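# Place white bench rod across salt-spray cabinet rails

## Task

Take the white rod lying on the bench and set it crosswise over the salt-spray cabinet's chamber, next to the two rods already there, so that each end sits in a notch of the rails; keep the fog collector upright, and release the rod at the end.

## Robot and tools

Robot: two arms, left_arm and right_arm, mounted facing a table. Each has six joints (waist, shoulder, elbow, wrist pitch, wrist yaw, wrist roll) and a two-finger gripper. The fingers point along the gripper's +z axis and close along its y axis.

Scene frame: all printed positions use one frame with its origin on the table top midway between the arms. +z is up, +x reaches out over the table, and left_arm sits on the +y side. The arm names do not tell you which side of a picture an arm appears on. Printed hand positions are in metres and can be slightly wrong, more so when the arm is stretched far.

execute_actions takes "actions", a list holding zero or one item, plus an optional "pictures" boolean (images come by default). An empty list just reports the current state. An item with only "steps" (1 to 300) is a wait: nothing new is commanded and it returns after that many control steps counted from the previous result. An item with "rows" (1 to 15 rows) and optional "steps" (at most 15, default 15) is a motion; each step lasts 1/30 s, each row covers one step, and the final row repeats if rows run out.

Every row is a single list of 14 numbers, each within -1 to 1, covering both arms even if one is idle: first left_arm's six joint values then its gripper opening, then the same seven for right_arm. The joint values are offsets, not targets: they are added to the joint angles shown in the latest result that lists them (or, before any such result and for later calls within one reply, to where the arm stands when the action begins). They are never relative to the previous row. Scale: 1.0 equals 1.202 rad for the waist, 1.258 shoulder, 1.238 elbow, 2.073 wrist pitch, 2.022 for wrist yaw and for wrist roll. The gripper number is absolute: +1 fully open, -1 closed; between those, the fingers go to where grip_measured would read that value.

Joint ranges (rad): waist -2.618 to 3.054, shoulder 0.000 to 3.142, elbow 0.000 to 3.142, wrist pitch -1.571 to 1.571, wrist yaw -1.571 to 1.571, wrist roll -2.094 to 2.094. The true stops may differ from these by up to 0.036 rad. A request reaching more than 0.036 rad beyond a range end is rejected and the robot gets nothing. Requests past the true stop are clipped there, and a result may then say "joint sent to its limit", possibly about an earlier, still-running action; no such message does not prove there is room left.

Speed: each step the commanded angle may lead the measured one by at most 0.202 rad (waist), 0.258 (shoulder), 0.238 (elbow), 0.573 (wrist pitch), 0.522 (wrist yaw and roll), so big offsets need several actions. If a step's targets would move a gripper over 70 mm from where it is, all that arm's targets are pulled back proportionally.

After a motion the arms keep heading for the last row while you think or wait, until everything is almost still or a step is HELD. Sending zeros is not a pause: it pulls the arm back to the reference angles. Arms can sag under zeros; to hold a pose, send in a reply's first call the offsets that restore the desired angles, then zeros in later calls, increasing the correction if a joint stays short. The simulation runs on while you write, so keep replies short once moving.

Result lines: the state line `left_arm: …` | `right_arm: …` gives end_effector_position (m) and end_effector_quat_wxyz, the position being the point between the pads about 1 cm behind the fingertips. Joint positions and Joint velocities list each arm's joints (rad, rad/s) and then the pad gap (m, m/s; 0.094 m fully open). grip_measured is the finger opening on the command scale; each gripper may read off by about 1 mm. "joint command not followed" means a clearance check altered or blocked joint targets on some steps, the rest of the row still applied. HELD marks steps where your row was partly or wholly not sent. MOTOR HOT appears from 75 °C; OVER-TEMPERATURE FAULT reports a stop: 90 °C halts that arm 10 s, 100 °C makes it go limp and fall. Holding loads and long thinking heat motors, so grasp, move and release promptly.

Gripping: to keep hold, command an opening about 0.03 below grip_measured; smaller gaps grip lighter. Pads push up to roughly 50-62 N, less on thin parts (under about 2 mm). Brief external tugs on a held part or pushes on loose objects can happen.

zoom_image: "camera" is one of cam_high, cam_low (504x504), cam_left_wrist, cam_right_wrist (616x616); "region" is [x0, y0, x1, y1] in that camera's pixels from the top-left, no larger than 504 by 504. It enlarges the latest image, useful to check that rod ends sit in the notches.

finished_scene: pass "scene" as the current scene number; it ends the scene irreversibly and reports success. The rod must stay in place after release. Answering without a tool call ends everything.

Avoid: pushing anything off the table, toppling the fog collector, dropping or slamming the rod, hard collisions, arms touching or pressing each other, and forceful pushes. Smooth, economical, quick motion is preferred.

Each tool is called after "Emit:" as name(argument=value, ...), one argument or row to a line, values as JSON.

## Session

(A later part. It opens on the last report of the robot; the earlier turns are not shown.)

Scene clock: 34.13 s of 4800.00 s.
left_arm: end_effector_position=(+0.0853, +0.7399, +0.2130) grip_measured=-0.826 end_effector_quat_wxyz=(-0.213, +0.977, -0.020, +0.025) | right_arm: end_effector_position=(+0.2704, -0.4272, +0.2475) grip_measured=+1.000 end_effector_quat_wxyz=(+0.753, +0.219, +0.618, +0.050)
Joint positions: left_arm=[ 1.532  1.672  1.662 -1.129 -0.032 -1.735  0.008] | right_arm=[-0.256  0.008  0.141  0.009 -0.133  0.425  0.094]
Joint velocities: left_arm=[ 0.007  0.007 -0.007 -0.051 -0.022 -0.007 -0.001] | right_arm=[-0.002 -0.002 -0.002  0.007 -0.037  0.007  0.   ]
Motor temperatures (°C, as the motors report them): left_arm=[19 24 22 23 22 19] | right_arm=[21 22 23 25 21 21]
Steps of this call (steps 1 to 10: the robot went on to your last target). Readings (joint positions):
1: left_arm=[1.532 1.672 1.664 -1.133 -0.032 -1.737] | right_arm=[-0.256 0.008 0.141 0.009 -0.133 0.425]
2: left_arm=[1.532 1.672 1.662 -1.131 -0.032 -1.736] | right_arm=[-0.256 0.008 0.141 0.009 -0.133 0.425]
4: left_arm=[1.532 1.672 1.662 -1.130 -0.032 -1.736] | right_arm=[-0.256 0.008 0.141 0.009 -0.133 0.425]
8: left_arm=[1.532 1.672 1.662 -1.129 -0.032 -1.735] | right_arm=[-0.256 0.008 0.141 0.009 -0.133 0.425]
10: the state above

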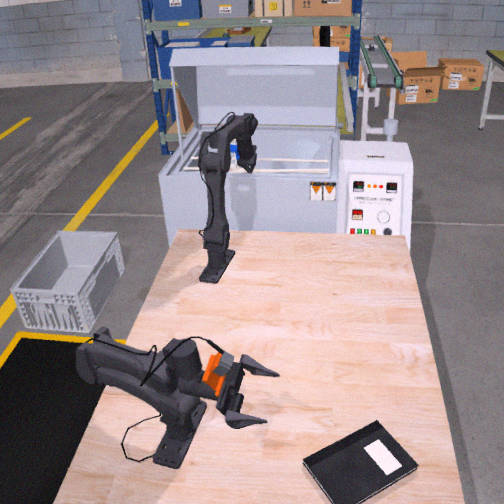

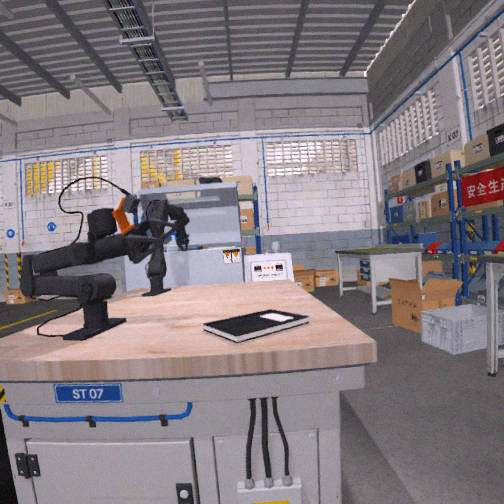

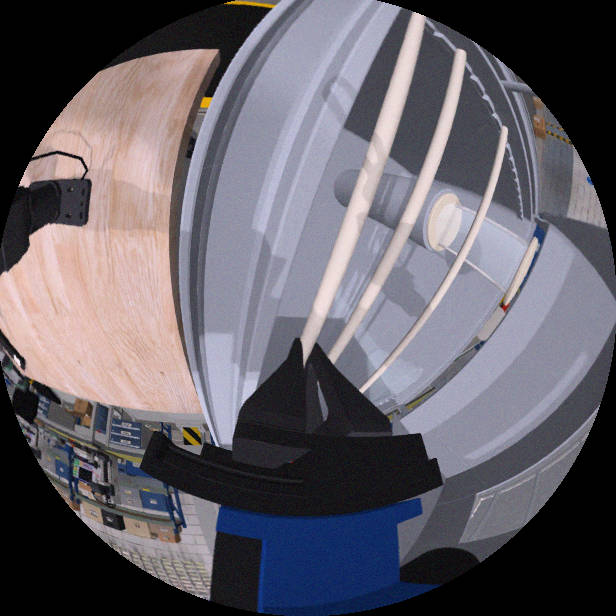

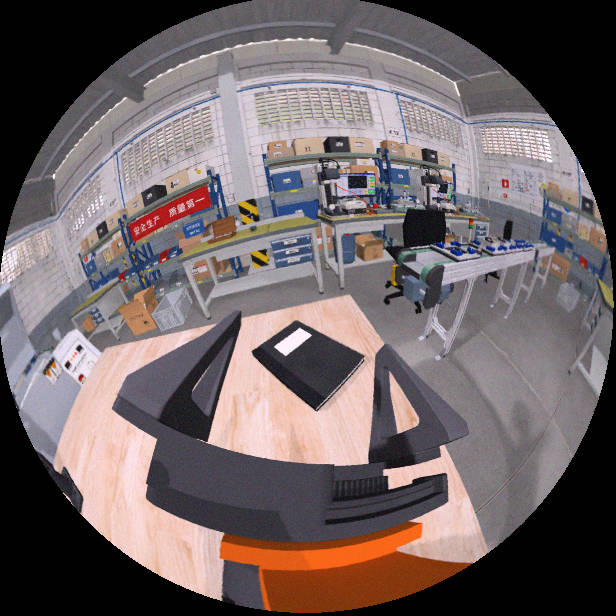

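Emit:
execute_actions(
  actions=[
    {"rows":[[0,0.02,0.07,-0.01,-0.012,0,-0.86,0,0,0,0,0,0,1],[0,0.02,0.07,-0.01,-0.012,0,-0.86,0,0,0,0,0,0,1],[0,0.02,0.07,-0.01,-0.012,0,-0.86,0,0,0,0,0,0,1],[0,0.06,0.113,-0.014,-0.024,0,-0.86,0,0,0,0,0,0,1]]},
  ],
  pictures=false,
)

Emit:
execute_actions(
  actions=[
    {"steps":10},
  ],
)

Emit:
zoom_image(
  camera="cam_high",
  region=[160,130,350,190],
)

Emit:
zoom_image(
  camera="cam_left_wrist",
  region=[340,0,560,220],
)

Scene clock: 36.67 s of 4800.00 s.
left_arm: end_effector_position=(+0.0855, +0.7621, +0.2248) grip_measured=-0.826 end_effector_quat_wxyz=(-0.229, +0.973, -0.017, +0.016) | right_arm: end_effector_position=(+0.2704, -0.4272, +0.2475) grip_measured=+1.000 end_effector_quat_wxyz=(+0.753, +0.219, +0.618, +0.050)
Joint positions: left_arm=[ 1.532  1.741  1.775 -1.144 -0.057 -1.736  0.008] | right_arm=[-0.256  0.008  0.141  0.009 -0.133  0.425  0.094]
Joint velocities: left_arm=[-0.007 -0.022  0.007  0.037  0.022 -0.051  0.001] | right_arm=[-0.012 -0.012  0.002  0.022  0.051 -0.051  0.   ]
Motor temperatures (°C, as the motors report them): left_arm=[19 24 22 23 22 19] | right_arm=[21 22 23 25 21 21]
Steps of this call (steps 1 to 15: the robot went on to your last target; steps 16 to 61: nothing new was sent; steps 62 to 76: all 15 steps of this action). Readings (joint positions):
62: left_arm=[1.532 1.676 1.672 -1.136 -0.032 -1.736] | right_arm=[-0.256 0.008 0.141 0.009 -0.133 0.425]
63: left_arm=[1.532 1.682 1.688 -1.141 -0.032 -1.736] | right_arm=[-0.256 0.008 0.141 0.009 -0.133 0.425]
65: left_arm=[1.532 1.697 1.722 -1.147 -0.036 -1.736] | right_arm=[-0.256 0.008 0.141 0.009 -0.133 0.425]
69: left_arm=[1.532 1.731 1.775 -1.144 -0.054 -1.736] | right_arm=[-0.256 0.008 0.141 0.009 -0.133 0.425]
76: the state above

Scene clock: 37.00 s of 4800.00 s.
left_arm: end_effector_position=(+0.0854, +0.7621, +0.2248) grip_measured=-0.826 end_effector_quat_wxyz=(-0.229, +0.973, -0.017, +0.015) | right_arm: end_effector_position=(+0.2704, -0.4272, +0.2475) grip_measured=+1.000 end_effector_quat_wxyz=(+0.753, +0.219, +0.618, +0.050)
Joint positions: left_arm=[ 1.532  1.741  1.775 -1.144 -0.058 -1.736  0.008] | right_arm=[-0.256  0.008  0.141  0.009 -0.133  0.425  0.094]
Joint velocities: left_arm=[ 0.007 -0.002 -0.017 -0.066 -0.066  0.007 -0.001] | right_arm=[-0.042  0.012  0.002 -0.022  0.007 -0.022  0.   ]
Motor temperatures (°C, as the motors report them): left_arm=[19 24 22 23 22 19] | right_arm=[21 22 23 25 21 21]
Steps of this call (steps 1 to 10: the robot went on to your last target). Readings (joint positions):
1: left_arm=[1.532 1.741 1.775 -1.144 -0.057 -1.736] | right_arm=[-0.256 0.008 0.141 0.009 -0.133 0.425]
2: left_arm=[1.532 1.741 1.775 -1.144 -0.057 -1.736] | right_arm=[-0.256 0.008 0.141 0.009 -0.133 0.425]
4: left_arm=[1.532 1.741 1.775 -1.144 -0.058 -1.736] | right_arm=[-0.256 0.008 0.141 0.009 -0.133 0.425]
8: left_arm=[1.532 1.741 1.775 -1.144 -0.058 -1.736] | right_arm=[-0.256 0.008 0.141 0.009 -0.133 0.425]
10: the state above

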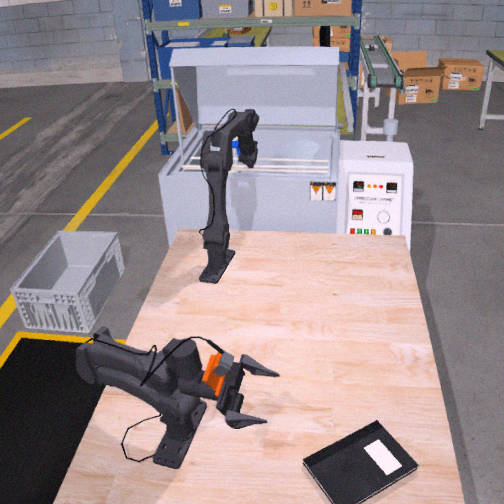

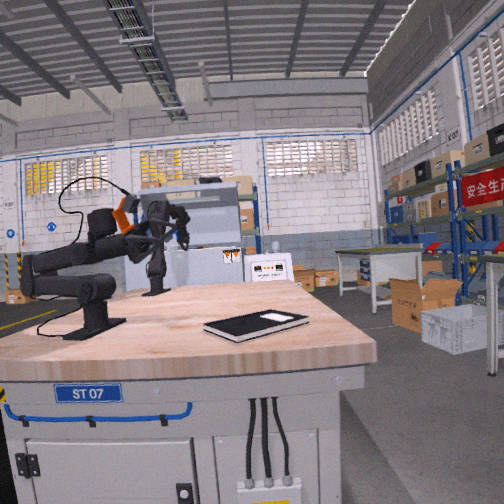

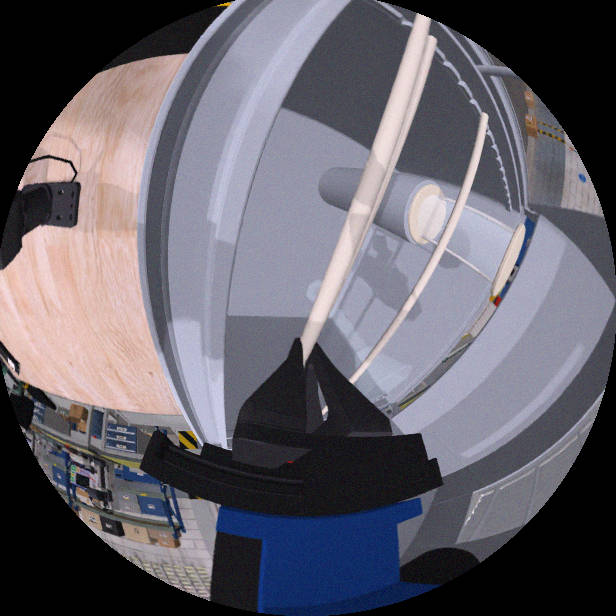

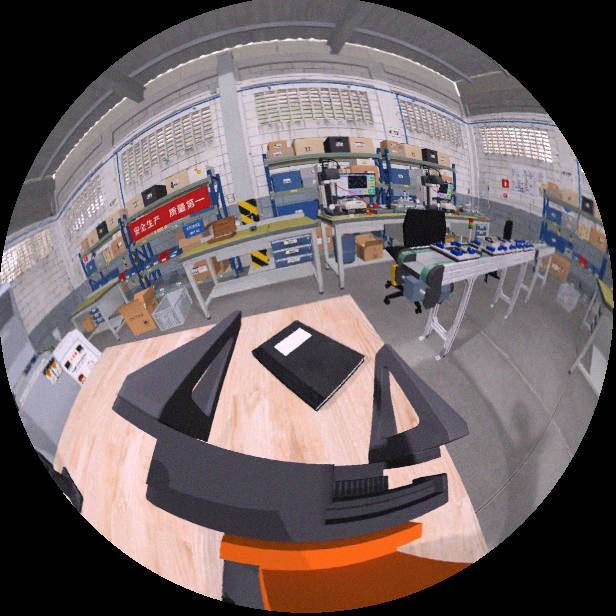

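Region (160, 130, 350, 190) of cam_high's 504x504 image, scaled by 2.653, with more detail than that image has; it fills the top 159 rows of this view, and the rest is white.

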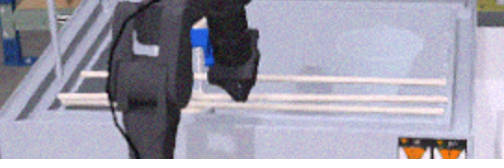

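Region (340, 0, 560, 220) of cam_left_wrist's 616x616 image, scaled by 2.291, with more detail than that image has.

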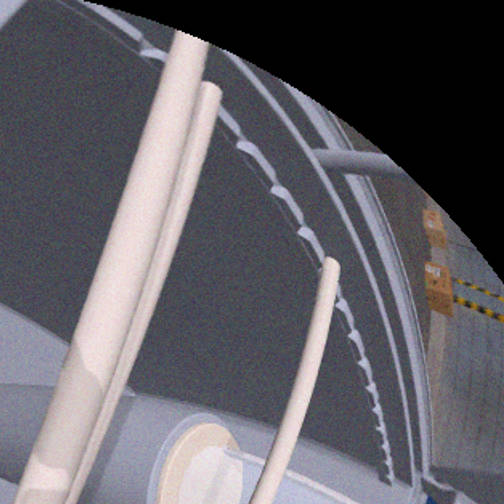

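Emit:
execute_actions(
  actions=[
    {"rows":[[0,-0.035,-0.075,0.012,0,0.03,-0.86,0,0,0,0,0,0,1]]},
  ],
  pictures=false,
)

Emit:
execute_actions(
  actions=[
    {"steps":10},
  ],
)

Emit:
zoom_image(
  camera="cam_high",
  region=[160,130,350,190],
)

Emit:
zoom_image(
  camera="cam_left_wrist",
  region=[340,0,560,220],
)

Scene clock: 38.50 s of 4800.00 s.
left_arm: end_effector_position=(+0.0867, +0.7548, +0.2149) grip_measured=-0.826 end_effector_quat_wxyz=(-0.224, +0.974, -0.036, +0.018) | right_arm: end_effector_position=(+0.2704, -0.4272, +0.2475) grip_measured=+1.000 end_effector_quat_wxyz=(+0.753, +0.219, +0.618, +0.050)
Joint positions: left_arm=[ 1.532  1.713  1.707 -1.114 -0.042 -1.701  0.008] | right_arm=[-0.256  0.008  0.141  0.009 -0.133  0.425  0.094]
Joint velocities: left_arm=[-0.002  0.002 -0.012 -0.066 -0.007  0.081 -0.001] | right_arm=[ 0.002 -0.012  0.012 -0.037 -0.037 -0.081  0.   ]
Motor temperatures (°C, as the motors report them): left_arm=[19 24 22 23 22 19] | right_arm=[21 22 24 25 21 21]
Steps of this call (steps 1 to 15: the robot went on to your last target; steps 16 to 30: nothing new was sent; steps 31 to 45: all 15 steps of this action). Readings (joint positions):
31: left_arm=[1.532 1.735 1.761 -1.132 -0.057 -1.728] | right_arm=[-0.256 0.008 0.141 0.009 -0.133 0.425]
32: left_arm=[1.532 1.725 1.739 -1.122 -0.055 -1.722] | right_arm=[-0.256 0.008 0.141 0.009 -0.133 0.425]
34: left_arm=[1.532 1.716 1.710 -1.121 -0.050 -1.714] | right_arm=[-0.256 0.008 0.141 0.009 -0.133 0.425]
38: left_arm=[1.532 1.713 1.707 -1.115 -0.045 -1.705] | right_arm=[-0.256 0.008 0.141 0.009 -0.133 0.425]
45: the state above

Scene clock: 38.83 s of 4800.00 s.
left_arm: end_effector_position=(+0.0868, +0.7548, +0.2149) grip_measured=-0.826 end_effector_quat_wxyz=(-0.224, +0.974, -0.036, +0.018) | right_arm: end_effector_position=(+0.2704, -0.4272, +0.2475) grip_measured=+1.000 end_effector_quat_wxyz=(+0.753, +0.219, +0.618, +0.050)
Joint positions: left_arm=[ 1.532  1.713  1.707 -1.114 -0.041 -1.7    0.008] | right_arm=[-0.256  0.008  0.141  0.009 -0.133  0.425  0.094]
Joint velocities: left_arm=[-0.002  0.007 -0.017 -0.066 -0.11   0.051  0.001] | right_arm=[-0.002 -0.007 -0.002  0.022 -0.051 -0.007  0.   ]
Motor temperatures (°C, as the motors report them): left_arm=[19 24 22 23 22 19] | right_arm=[21 22 24 25 21 21]
Steps of this call (steps 1 to 10: the robot went on to your last target). Readings (joint positions):
1: left_arm=[1.532 1.713 1.707 -1.114 -0.042 -1.701] | right_arm=[-0.256 0.008 0.141 0.009 -0.133 0.425]
2: left_arm=[1.532 1.713 1.707 -1.114 -0.042 -1.701] | right_arm=[-0.256 0.008 0.141 0.009 -0.133 0.425]
4: left_arm=[1.532 1.713 1.707 -1.114 -0.042 -1.700] | right_arm=[-0.256 0.008 0.141 0.009 -0.133 0.425]
8: left_arm=[1.532 1.713 1.707 -1.114 -0.041 -1.700] | right_arm=[-0.256 0.008 0.141 0.009 -0.133 0.425]
10: the state above

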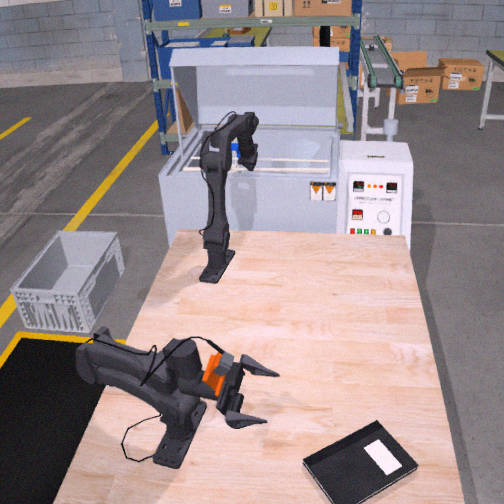

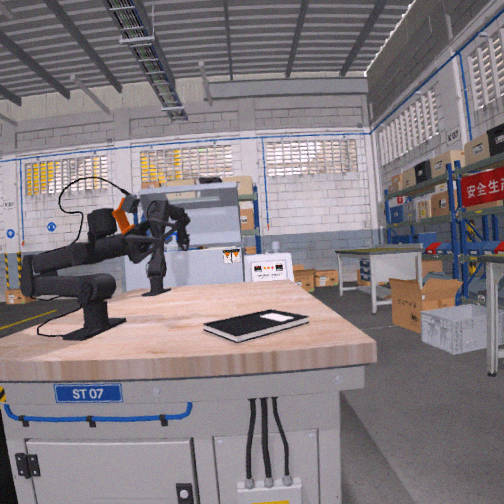

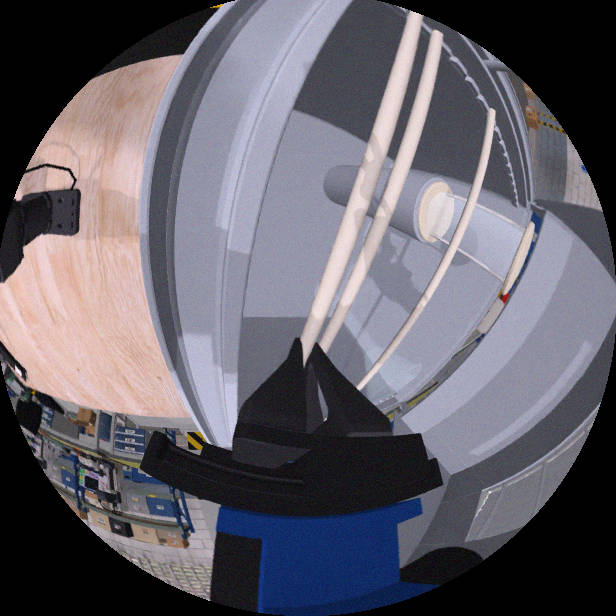

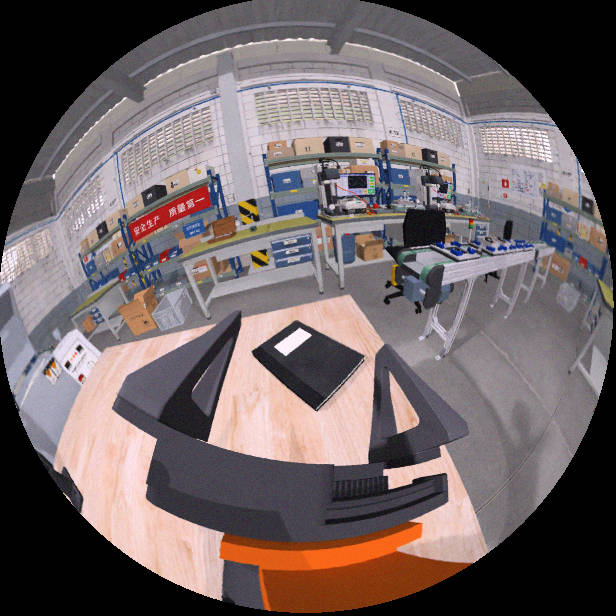

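Region (160, 130, 350, 190) of cam_high's 504x504 image, scaled by 2.653, with more detail than that image has; it fills the top 159 rows of this view, and the rest is white.

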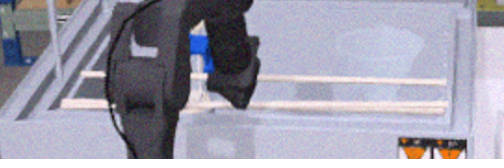

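Region (340, 0, 560, 220) of cam_left_wrist's 616x616 image, scaled by 2.291, with more detail than that image has.

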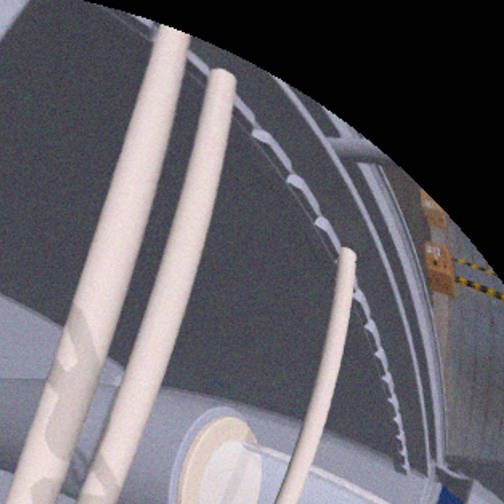

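Emit:
execute_actions(
  actions=[
    {"rows":[[0,-0.012,-0.035,0.005,-0.025,0.008,-0.86,0,0,0,0,0,0,1]]},
  ],
)

Emit:
zoom_image(
  camera="cam_high",
  region=[160,130,350,190],
)

Emit:
zoom_image(
  camera="cam_left_wrist",
  region=[340,0,560,220],
)

Scene clock: 40.13 s of 4800.00 s.
left_arm: end_effector_position=(+0.0856, +0.7554, +0.2125) grip_measured=-0.826 end_effector_quat_wxyz=(-0.225, +0.974, -0.036, +0.015) | right_arm: end_effector_position=(+0.2704, -0.4272, +0.2475) grip_measured=+1.000 end_effector_quat_wxyz=(+0.753, +0.219, +0.618, +0.050)
Joint positions: left_arm=[ 1.532  1.71   1.693 -1.1   -0.048 -1.7    0.008] | right_arm=[-0.256  0.008  0.141  0.009 -0.133  0.425  0.094]
Joint velocities: left_arm=[ 0.002  0.017 -0.017 -0.051  0.022 -0.037  0.001] | right_arm=[-0.002  0.007 -0.007 -0.037  0.051 -0.022  0.   ]
Motor temperatures (°C, as the motors report them): left_arm=[19 24 22 23 22 19] | right_arm=[21 21 24 25 21 21]
Steps of this call (steps 1 to 15: the robot went on to your last target; steps 16 to 24: nothing new was sent; steps 25 to 39: all 15 steps of this action). Readings (joint positions):
25: left_arm=[1.532 1.713 1.703 -1.110 -0.044 -1.700] | right_arm=[-0.256 0.008 0.141 0.009 -0.133 0.425]
26: left_arm=[1.532 1.711 1.698 -1.106 -0.045 -1.700] | right_arm=[-0.256 0.008 0.141 0.009 -0.133 0.425]
28: left_arm=[1.532 1.711 1.693 -1.101 -0.048 -1.700] | right_arm=[-0.256 0.008 0.141 0.009 -0.133 0.425]
32: left_arm=[1.532 1.710 1.693 -1.100 -0.048 -1.700] | right_arm=[-0.256 0.008 0.141 0.009 -0.133 0.425]
39: the state above

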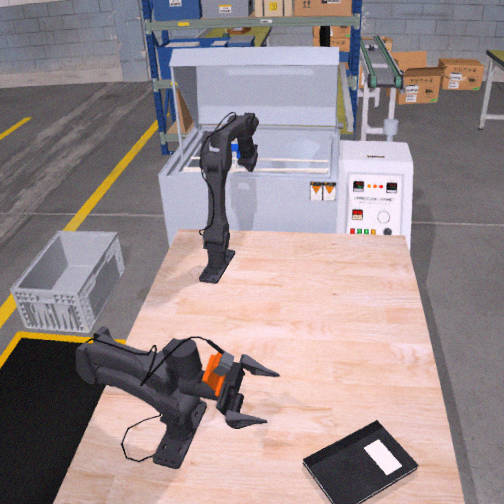

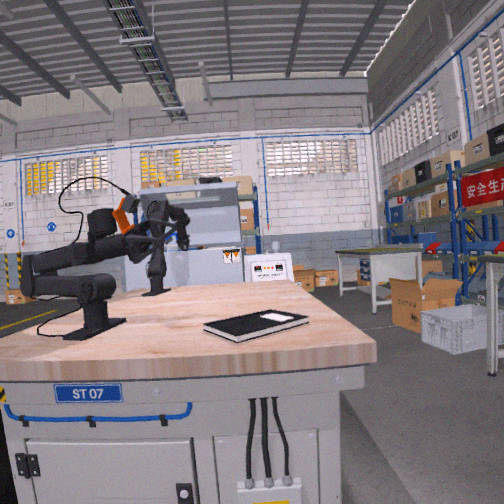

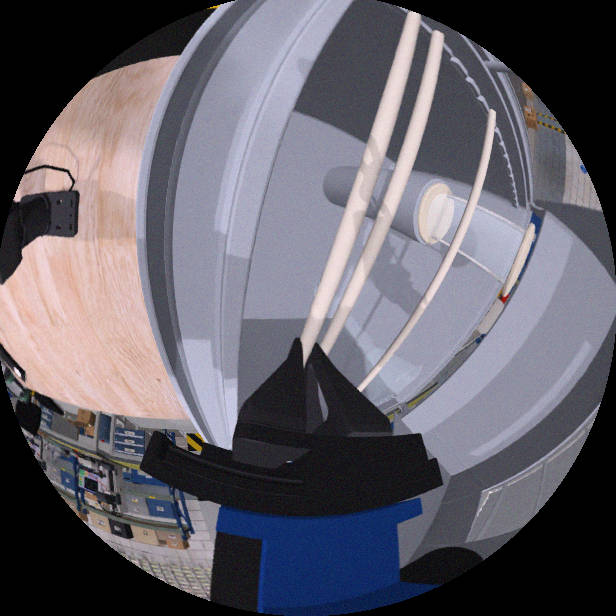

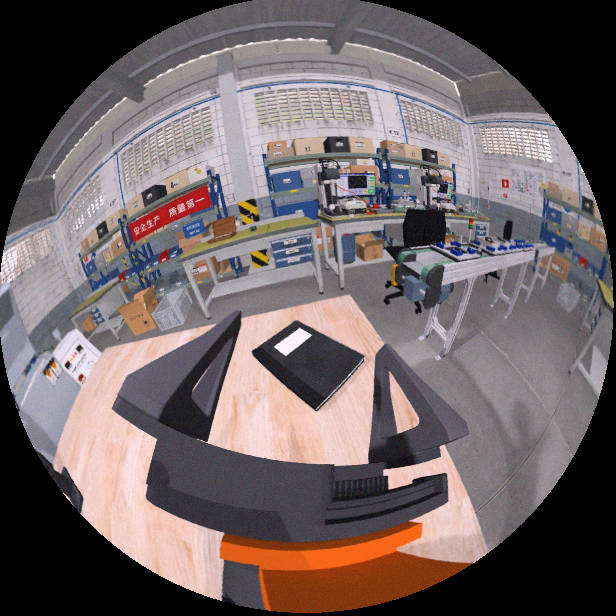

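Region (160, 130, 350, 190) of cam_high's 504x504 image, scaled by 2.653, with more detail than that image has; it fills the top 159 rows of this view, and the rest is white.

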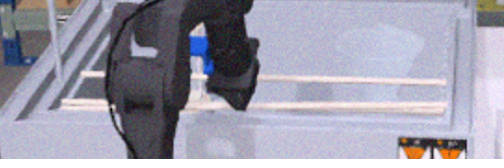

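Region (340, 0, 560, 220) of cam_left_wrist's 616x616 image, scaled by 2.291, with more detail than that image has.

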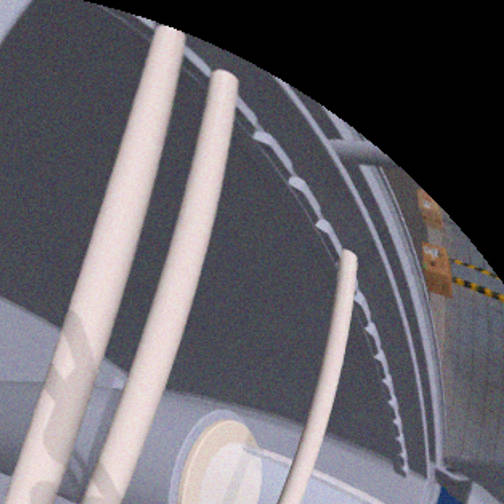

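Emit:
execute_actions(
  actions=[
    {"rows":[[-0.016,-0.02,-0.065,0.012,-0.037,0.008,-0.86,0,0,0,0,0,0,1]]},
  ],
)

Emit:
zoom_image(
  camera="cam_high",
  region=[160,130,350,190],
)

Emit:
zoom_image(
  camera="cam_left_wrist",
  region=[340,0,560,220],
)

Scene clock: 42.27 s of 4800.00 s.
left_arm: end_effector_position=(+0.0854, +0.7552, +0.2114) grip_measured=-0.826 end_effector_quat_wxyz=(-0.238, +0.970, -0.037, +0.006) | right_arm: end_effector_position=(+0.2704, -0.4272, +0.2475) grip_measured=+1.000 end_effector_quat_wxyz=(+0.753, +0.219, +0.618, +0.050)
Joint positions: left_arm=[ 1.522  1.685  1.649 -1.058 -0.074 -1.7    0.008] | right_arm=[-0.256  0.008  0.141  0.009 -0.133  0.425  0.094]
Joint velocities: left_arm=[-0.007 -0.017  0.007 -0.022 -0.022 -0.007  0.001] | right_arm=[-0.007 -0.002 -0.007 -0.022  0.022 -0.051  0.   ]
Motor temperatures (°C, as the motors report them): left_arm=[19 24 22 23 22 19] | right_arm=[21 21 24 26 21 21]
Steps of this call (steps 1 to 15: the robot went on to your last target; steps 16 to 49: nothing new was sent; steps 50 to 64: all 15 steps of this action). Readings (joint positions):
50: left_arm=[1.531 1.707 1.682 -1.091 -0.053 -1.700] | right_arm=[-0.256 0.008 0.141 0.009 -0.133 0.425]
51: left_arm=[1.529 1.698 1.669 -1.079 -0.059 -1.700] | right_arm=[-0.256 0.008 0.141 0.009 -0.133 0.425]
53: left_arm=[1.524 1.688 1.654 -1.064 -0.068 -1.700] | right_arm=[-0.256 0.008 0.141 0.009 -0.133 0.425]
57: left_arm=[1.522 1.685 1.649 -1.059 -0.074 -1.700] | right_arm=[-0.256 0.008 0.141 0.009 -0.133 0.425]
64: the state above

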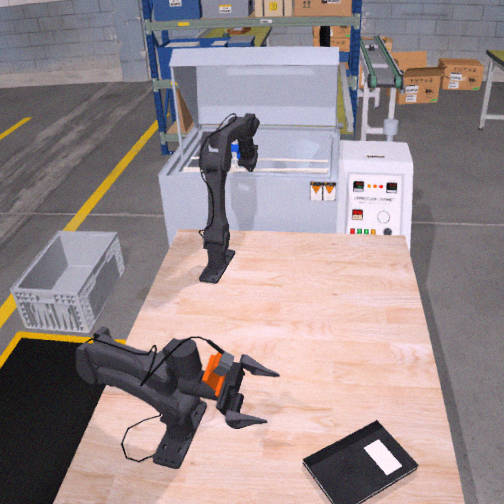

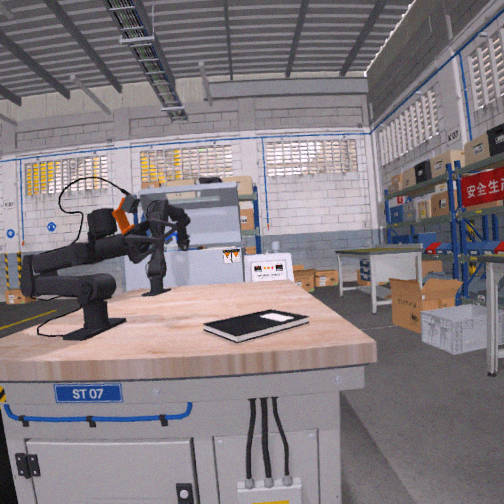

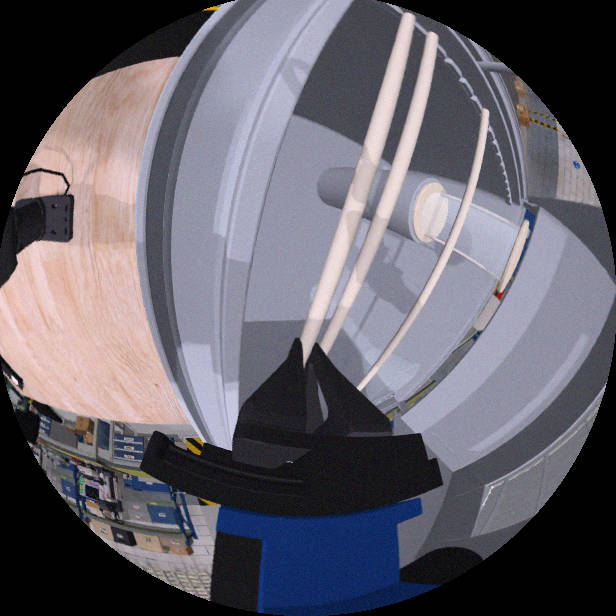

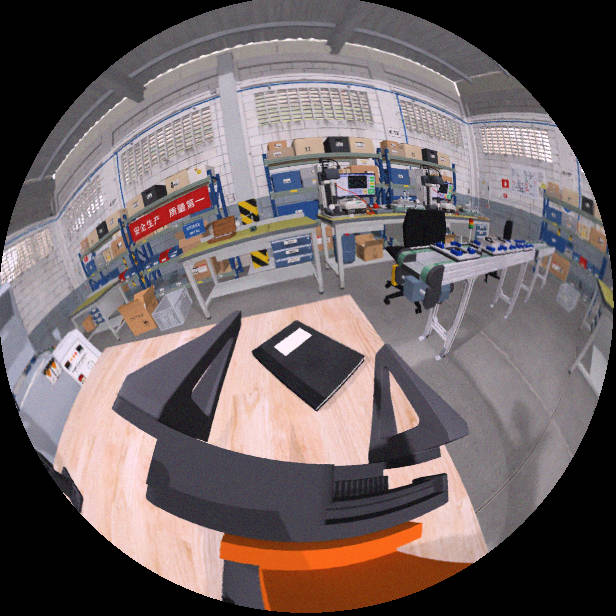

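Region (160, 130, 350, 190) of cam_high's 504x504 image, scaled by 2.653, with more detail than that image has; it fills the top 159 rows of this view, and the rest is white.

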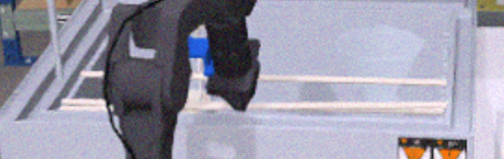

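Region (340, 0, 560, 220) of cam_left_wrist's 616x616 image, scaled by 2.291, with more detail than that image has.

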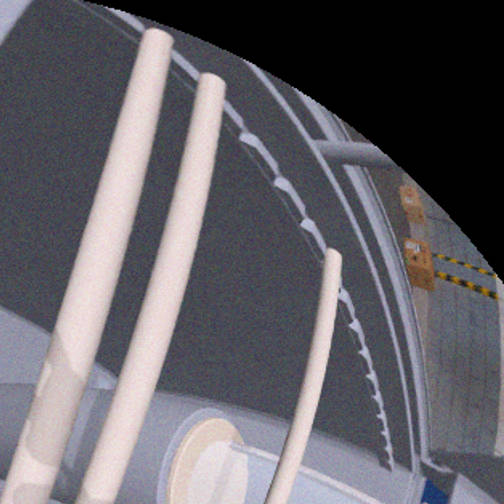

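Emit:
execute_actions(
  actions=[
    {"rows":[[-0.008,0.022,-0.025,-0.016,-0.03,0.008,-0.86,0,0,0,0,0,0,1]]},
  ],
)

Emit:
zoom_image(
  camera="cam_high",
  region=[160,130,350,190],
)

Emit:
zoom_image(
  camera="cam_left_wrist",
  region=[340,0,560,220],
)

Scene clock: 43.57 s of 4800.00 s.
left_arm: end_effector_position=(+0.0852, +0.7552, +0.2115) grip_measured=-0.826 end_effector_quat_wxyz=(-0.239, +0.970, -0.037, +0.004) | right_arm: end_effector_position=(+0.2704, -0.4272, +0.2475) grip_measured=+1.000 end_effector_quat_wxyz=(+0.753, +0.219, +0.618, +0.050)
Joint positions: left_arm=[ 1.52   1.685  1.649 -1.058 -0.08  -1.701  0.008] | right_arm=[-0.256  0.008  0.141  0.009 -0.133  0.425  0.094]
Joint velocities: left_arm=[ 0.012  0.012 -0.017  0.066  0.022 -0.022 -0.   ] | right_arm=[ 0.002  0.007 -0.007 -0.081  0.007  0.007  0.   ]
Motor temperatures (°C, as the motors report them): left_arm=[19 24 22 23 22 19] | right_arm=[21 21 24 26 21 21]
Steps of this call (steps 1 to 15: the robot went on to your last target; steps 16 to 24: nothing new was sent; steps 25 to 39: all 15 steps of this action). Readings (joint positions):
25: left_arm=[1.522 1.685 1.649 -1.058 -0.075 -1.700] | right_arm=[-0.256 0.008 0.141 0.009 -0.133 0.425]
26: left_arm=[1.521 1.685 1.649 -1.058 -0.076 -1.700] | right_arm=[-0.256 0.008 0.141 0.009 -0.133 0.425]
28: left_arm=[1.520 1.685 1.649 -1.058 -0.079 -1.700] | right_arm=[-0.256 0.008 0.141 0.009 -0.133 0.425]
32: left_arm=[1.520 1.685 1.649 -1.058 -0.080 -1.701] | right_arm=[-0.256 0.008 0.141 0.009 -0.133 0.425]
39: the state above

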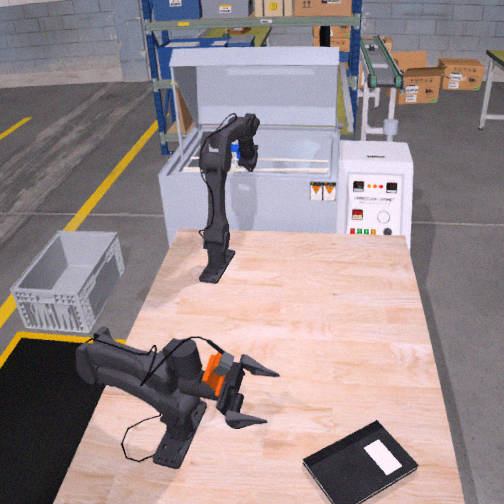

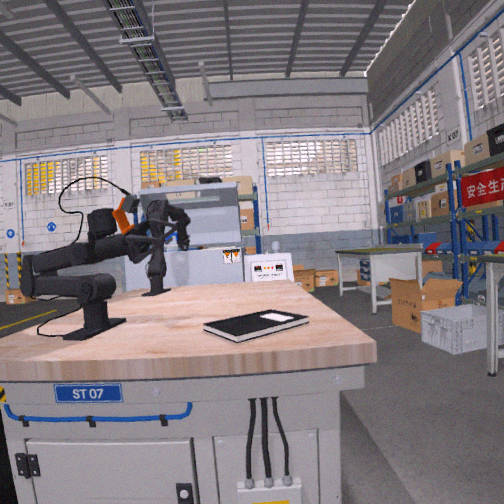

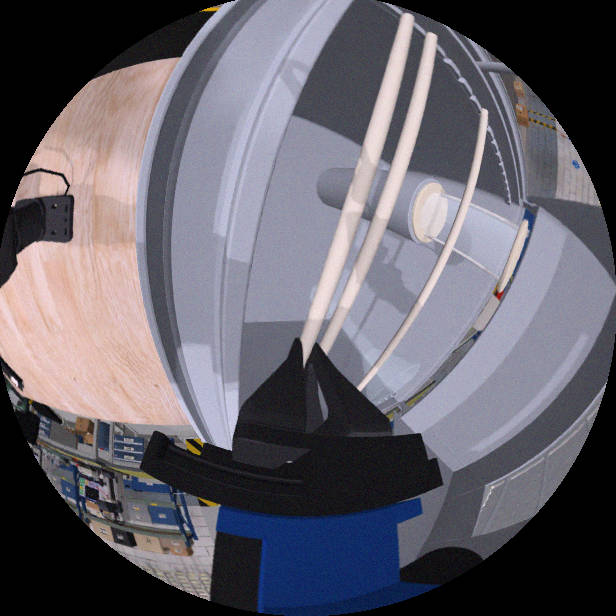

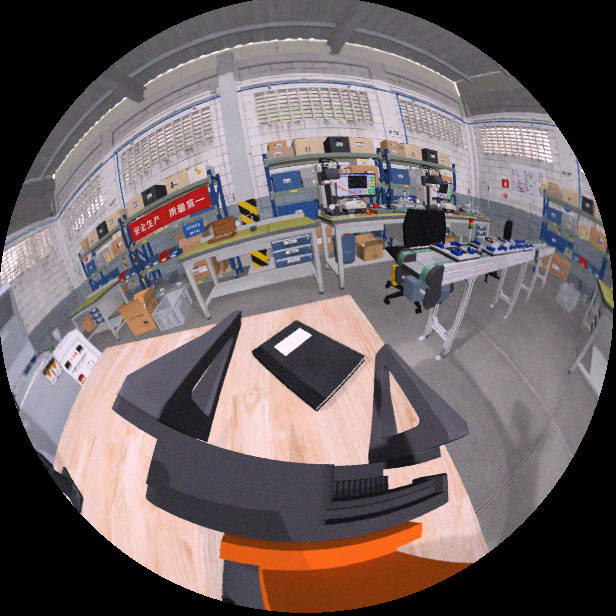

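Region (160, 130, 350, 190) of cam_high's 504x504 image, scaled by 2.653, with more detail than that image has; it fills the top 159 rows of this view, and the rest is white.

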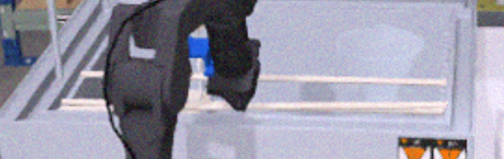

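Region (340, 0, 560, 220) of cam_left_wrist's 616x616 image, scaled by 2.291, with more detail than that image has.

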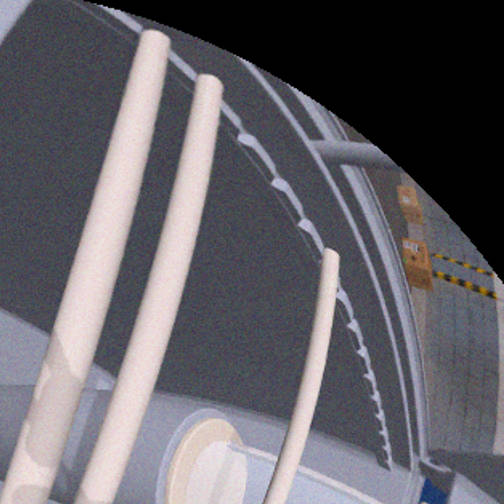

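Emit:
zoom_image(
  camera="cam_high",
  region=[280,150,345,185],
)

Emit:
zoom_image(
  camera="cam_left_wrist",
  region=[220,280,420,480],
)

Region (280, 150, 345, 185) of cam_high's 504x504 image, scaled by 7.754, with more detail than that image has; it fills the top 271 rows of this view, and the rest is white.

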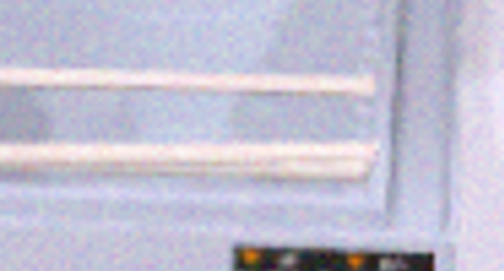

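Region (220, 280, 420, 480) of cam_left_wrist's 616x616 image, scaled by 2.520, with more detail than that image has.

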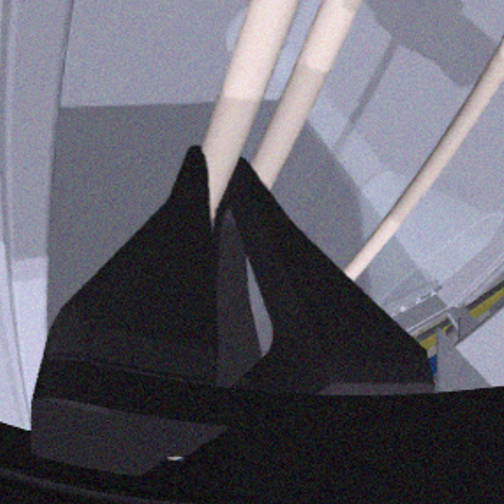

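Emit:
execute_actions(
  actions=[
    {"rows":[[0.012,-0.036,0,-0.022,-0.02,0.032,-0.86,0,0,0,0,0,0,1]]},
  ],
)

Emit:
zoom_image(
  camera="cam_high",
  region=[160,130,350,190],
)

Emit:
zoom_image(
  camera="cam_left_wrist",
  region=[260,0,560,380],
)

Scene clock: 45.23 s of 4800.00 s.
left_arm: end_effector_position=(+0.0789, +0.7478, +0.2208) grip_measured=-0.826 end_effector_quat_wxyz=(-0.243, +0.968, -0.055, -0.009) | right_arm: end_effector_position=(+0.2704, -0.4272, +0.2475) grip_measured=+1.000 end_effector_quat_wxyz=(+0.753, +0.219, +0.618, +0.050)
Joint positions: left_arm=[ 1.525  1.655  1.649 -1.083 -0.094 -1.654  0.008] | right_arm=[-0.256  0.008  0.141  0.009 -0.133  0.425  0.094]
Joint velocities: left_arm=[-0.017 -0.002  0.007 -0.081 -0.007  0.007  0.001] | right_arm=[-0.002  0.012  0.012 -0.007 -0.007 -0.066  0.   ]
Motor temperatures (°C, as the motors report them): left_arm=[19 24 22 23 22 19] | right_arm=[21 21 24 26 21 21]
Steps of this call (steps 1 to 15: the robot went on to your last target; steps 16 to 35: nothing new was sent; steps 36 to 50: all 15 steps of this action). Readings (joint positions):
36: left_arm=[1.520 1.682 1.649 -1.058 -0.080 -1.696] | right_arm=[-0.256 0.008 0.141 0.009 -0.133 0.425]
37: left_arm=[1.521 1.678 1.649 -1.062 -0.080 -1.691] | right_arm=[-0.256 0.008 0.141 0.009 -0.133 0.425]
39: left_arm=[1.523 1.668 1.649 -1.065 -0.080 -1.682] | right_arm=[-0.256 0.008 0.141 0.009 -0.133 0.425]
43: left_arm=[1.525 1.655 1.649 -1.068 -0.083 -1.671] | right_arm=[-0.256 0.008 0.141 0.009 -0.133 0.425]
50: the state above

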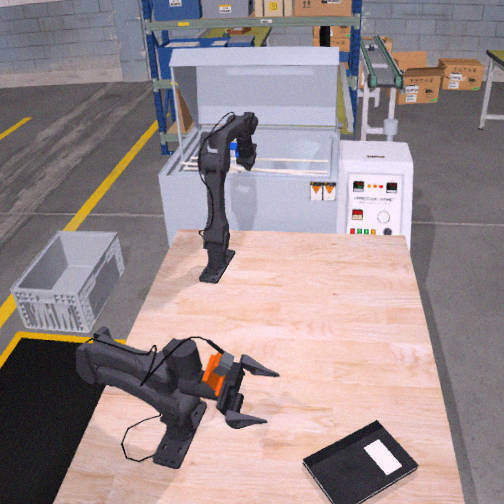

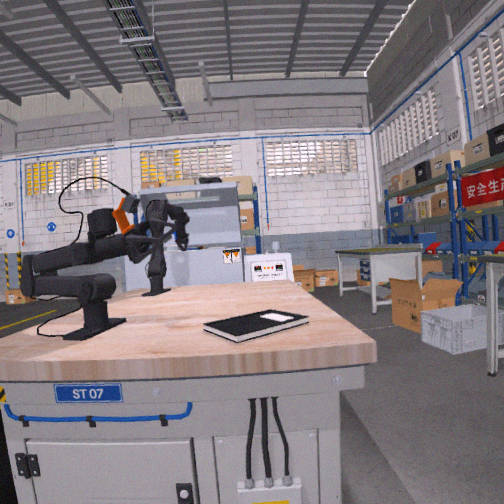

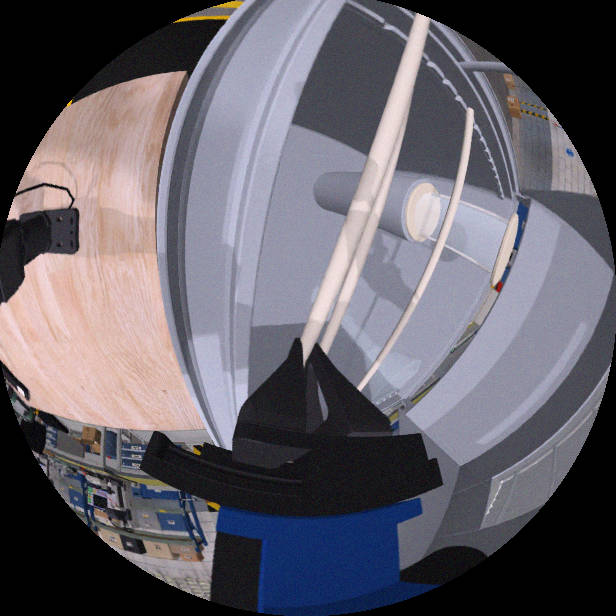

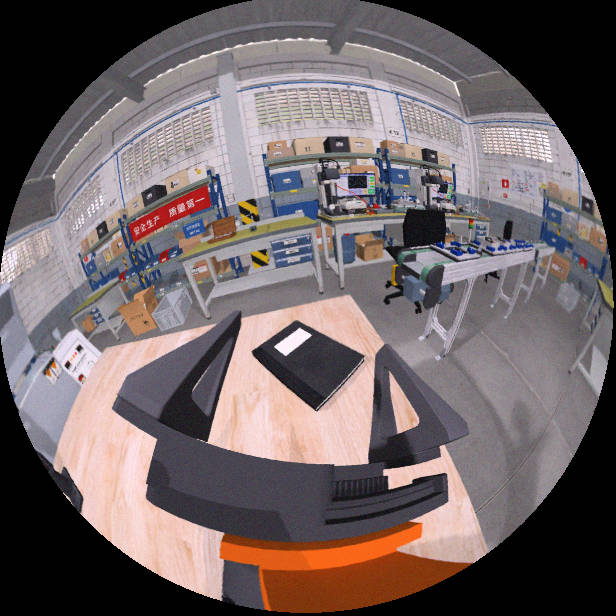

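Region (160, 130, 350, 190) of cam_high's 504x504 image, scaled by 2.653, with more detail than that image has; it fills the top 159 rows of this view, and the rest is white.

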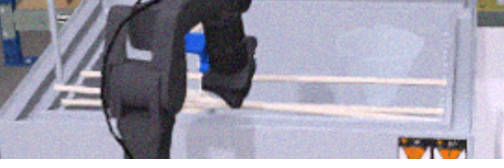

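Region (260, 0, 560, 380) of cam_left_wrist's 616x616 image, scaled by 1.326, with more detail than that image has; it fills the left 398 columns of this view, and the rest is white.

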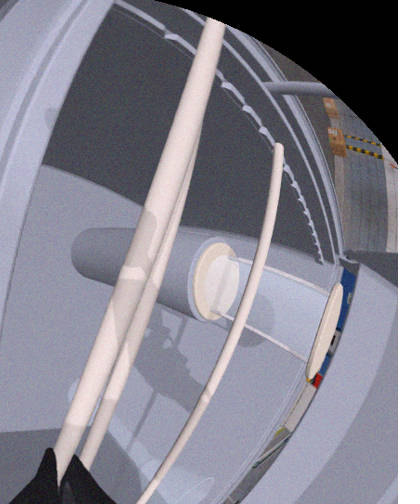

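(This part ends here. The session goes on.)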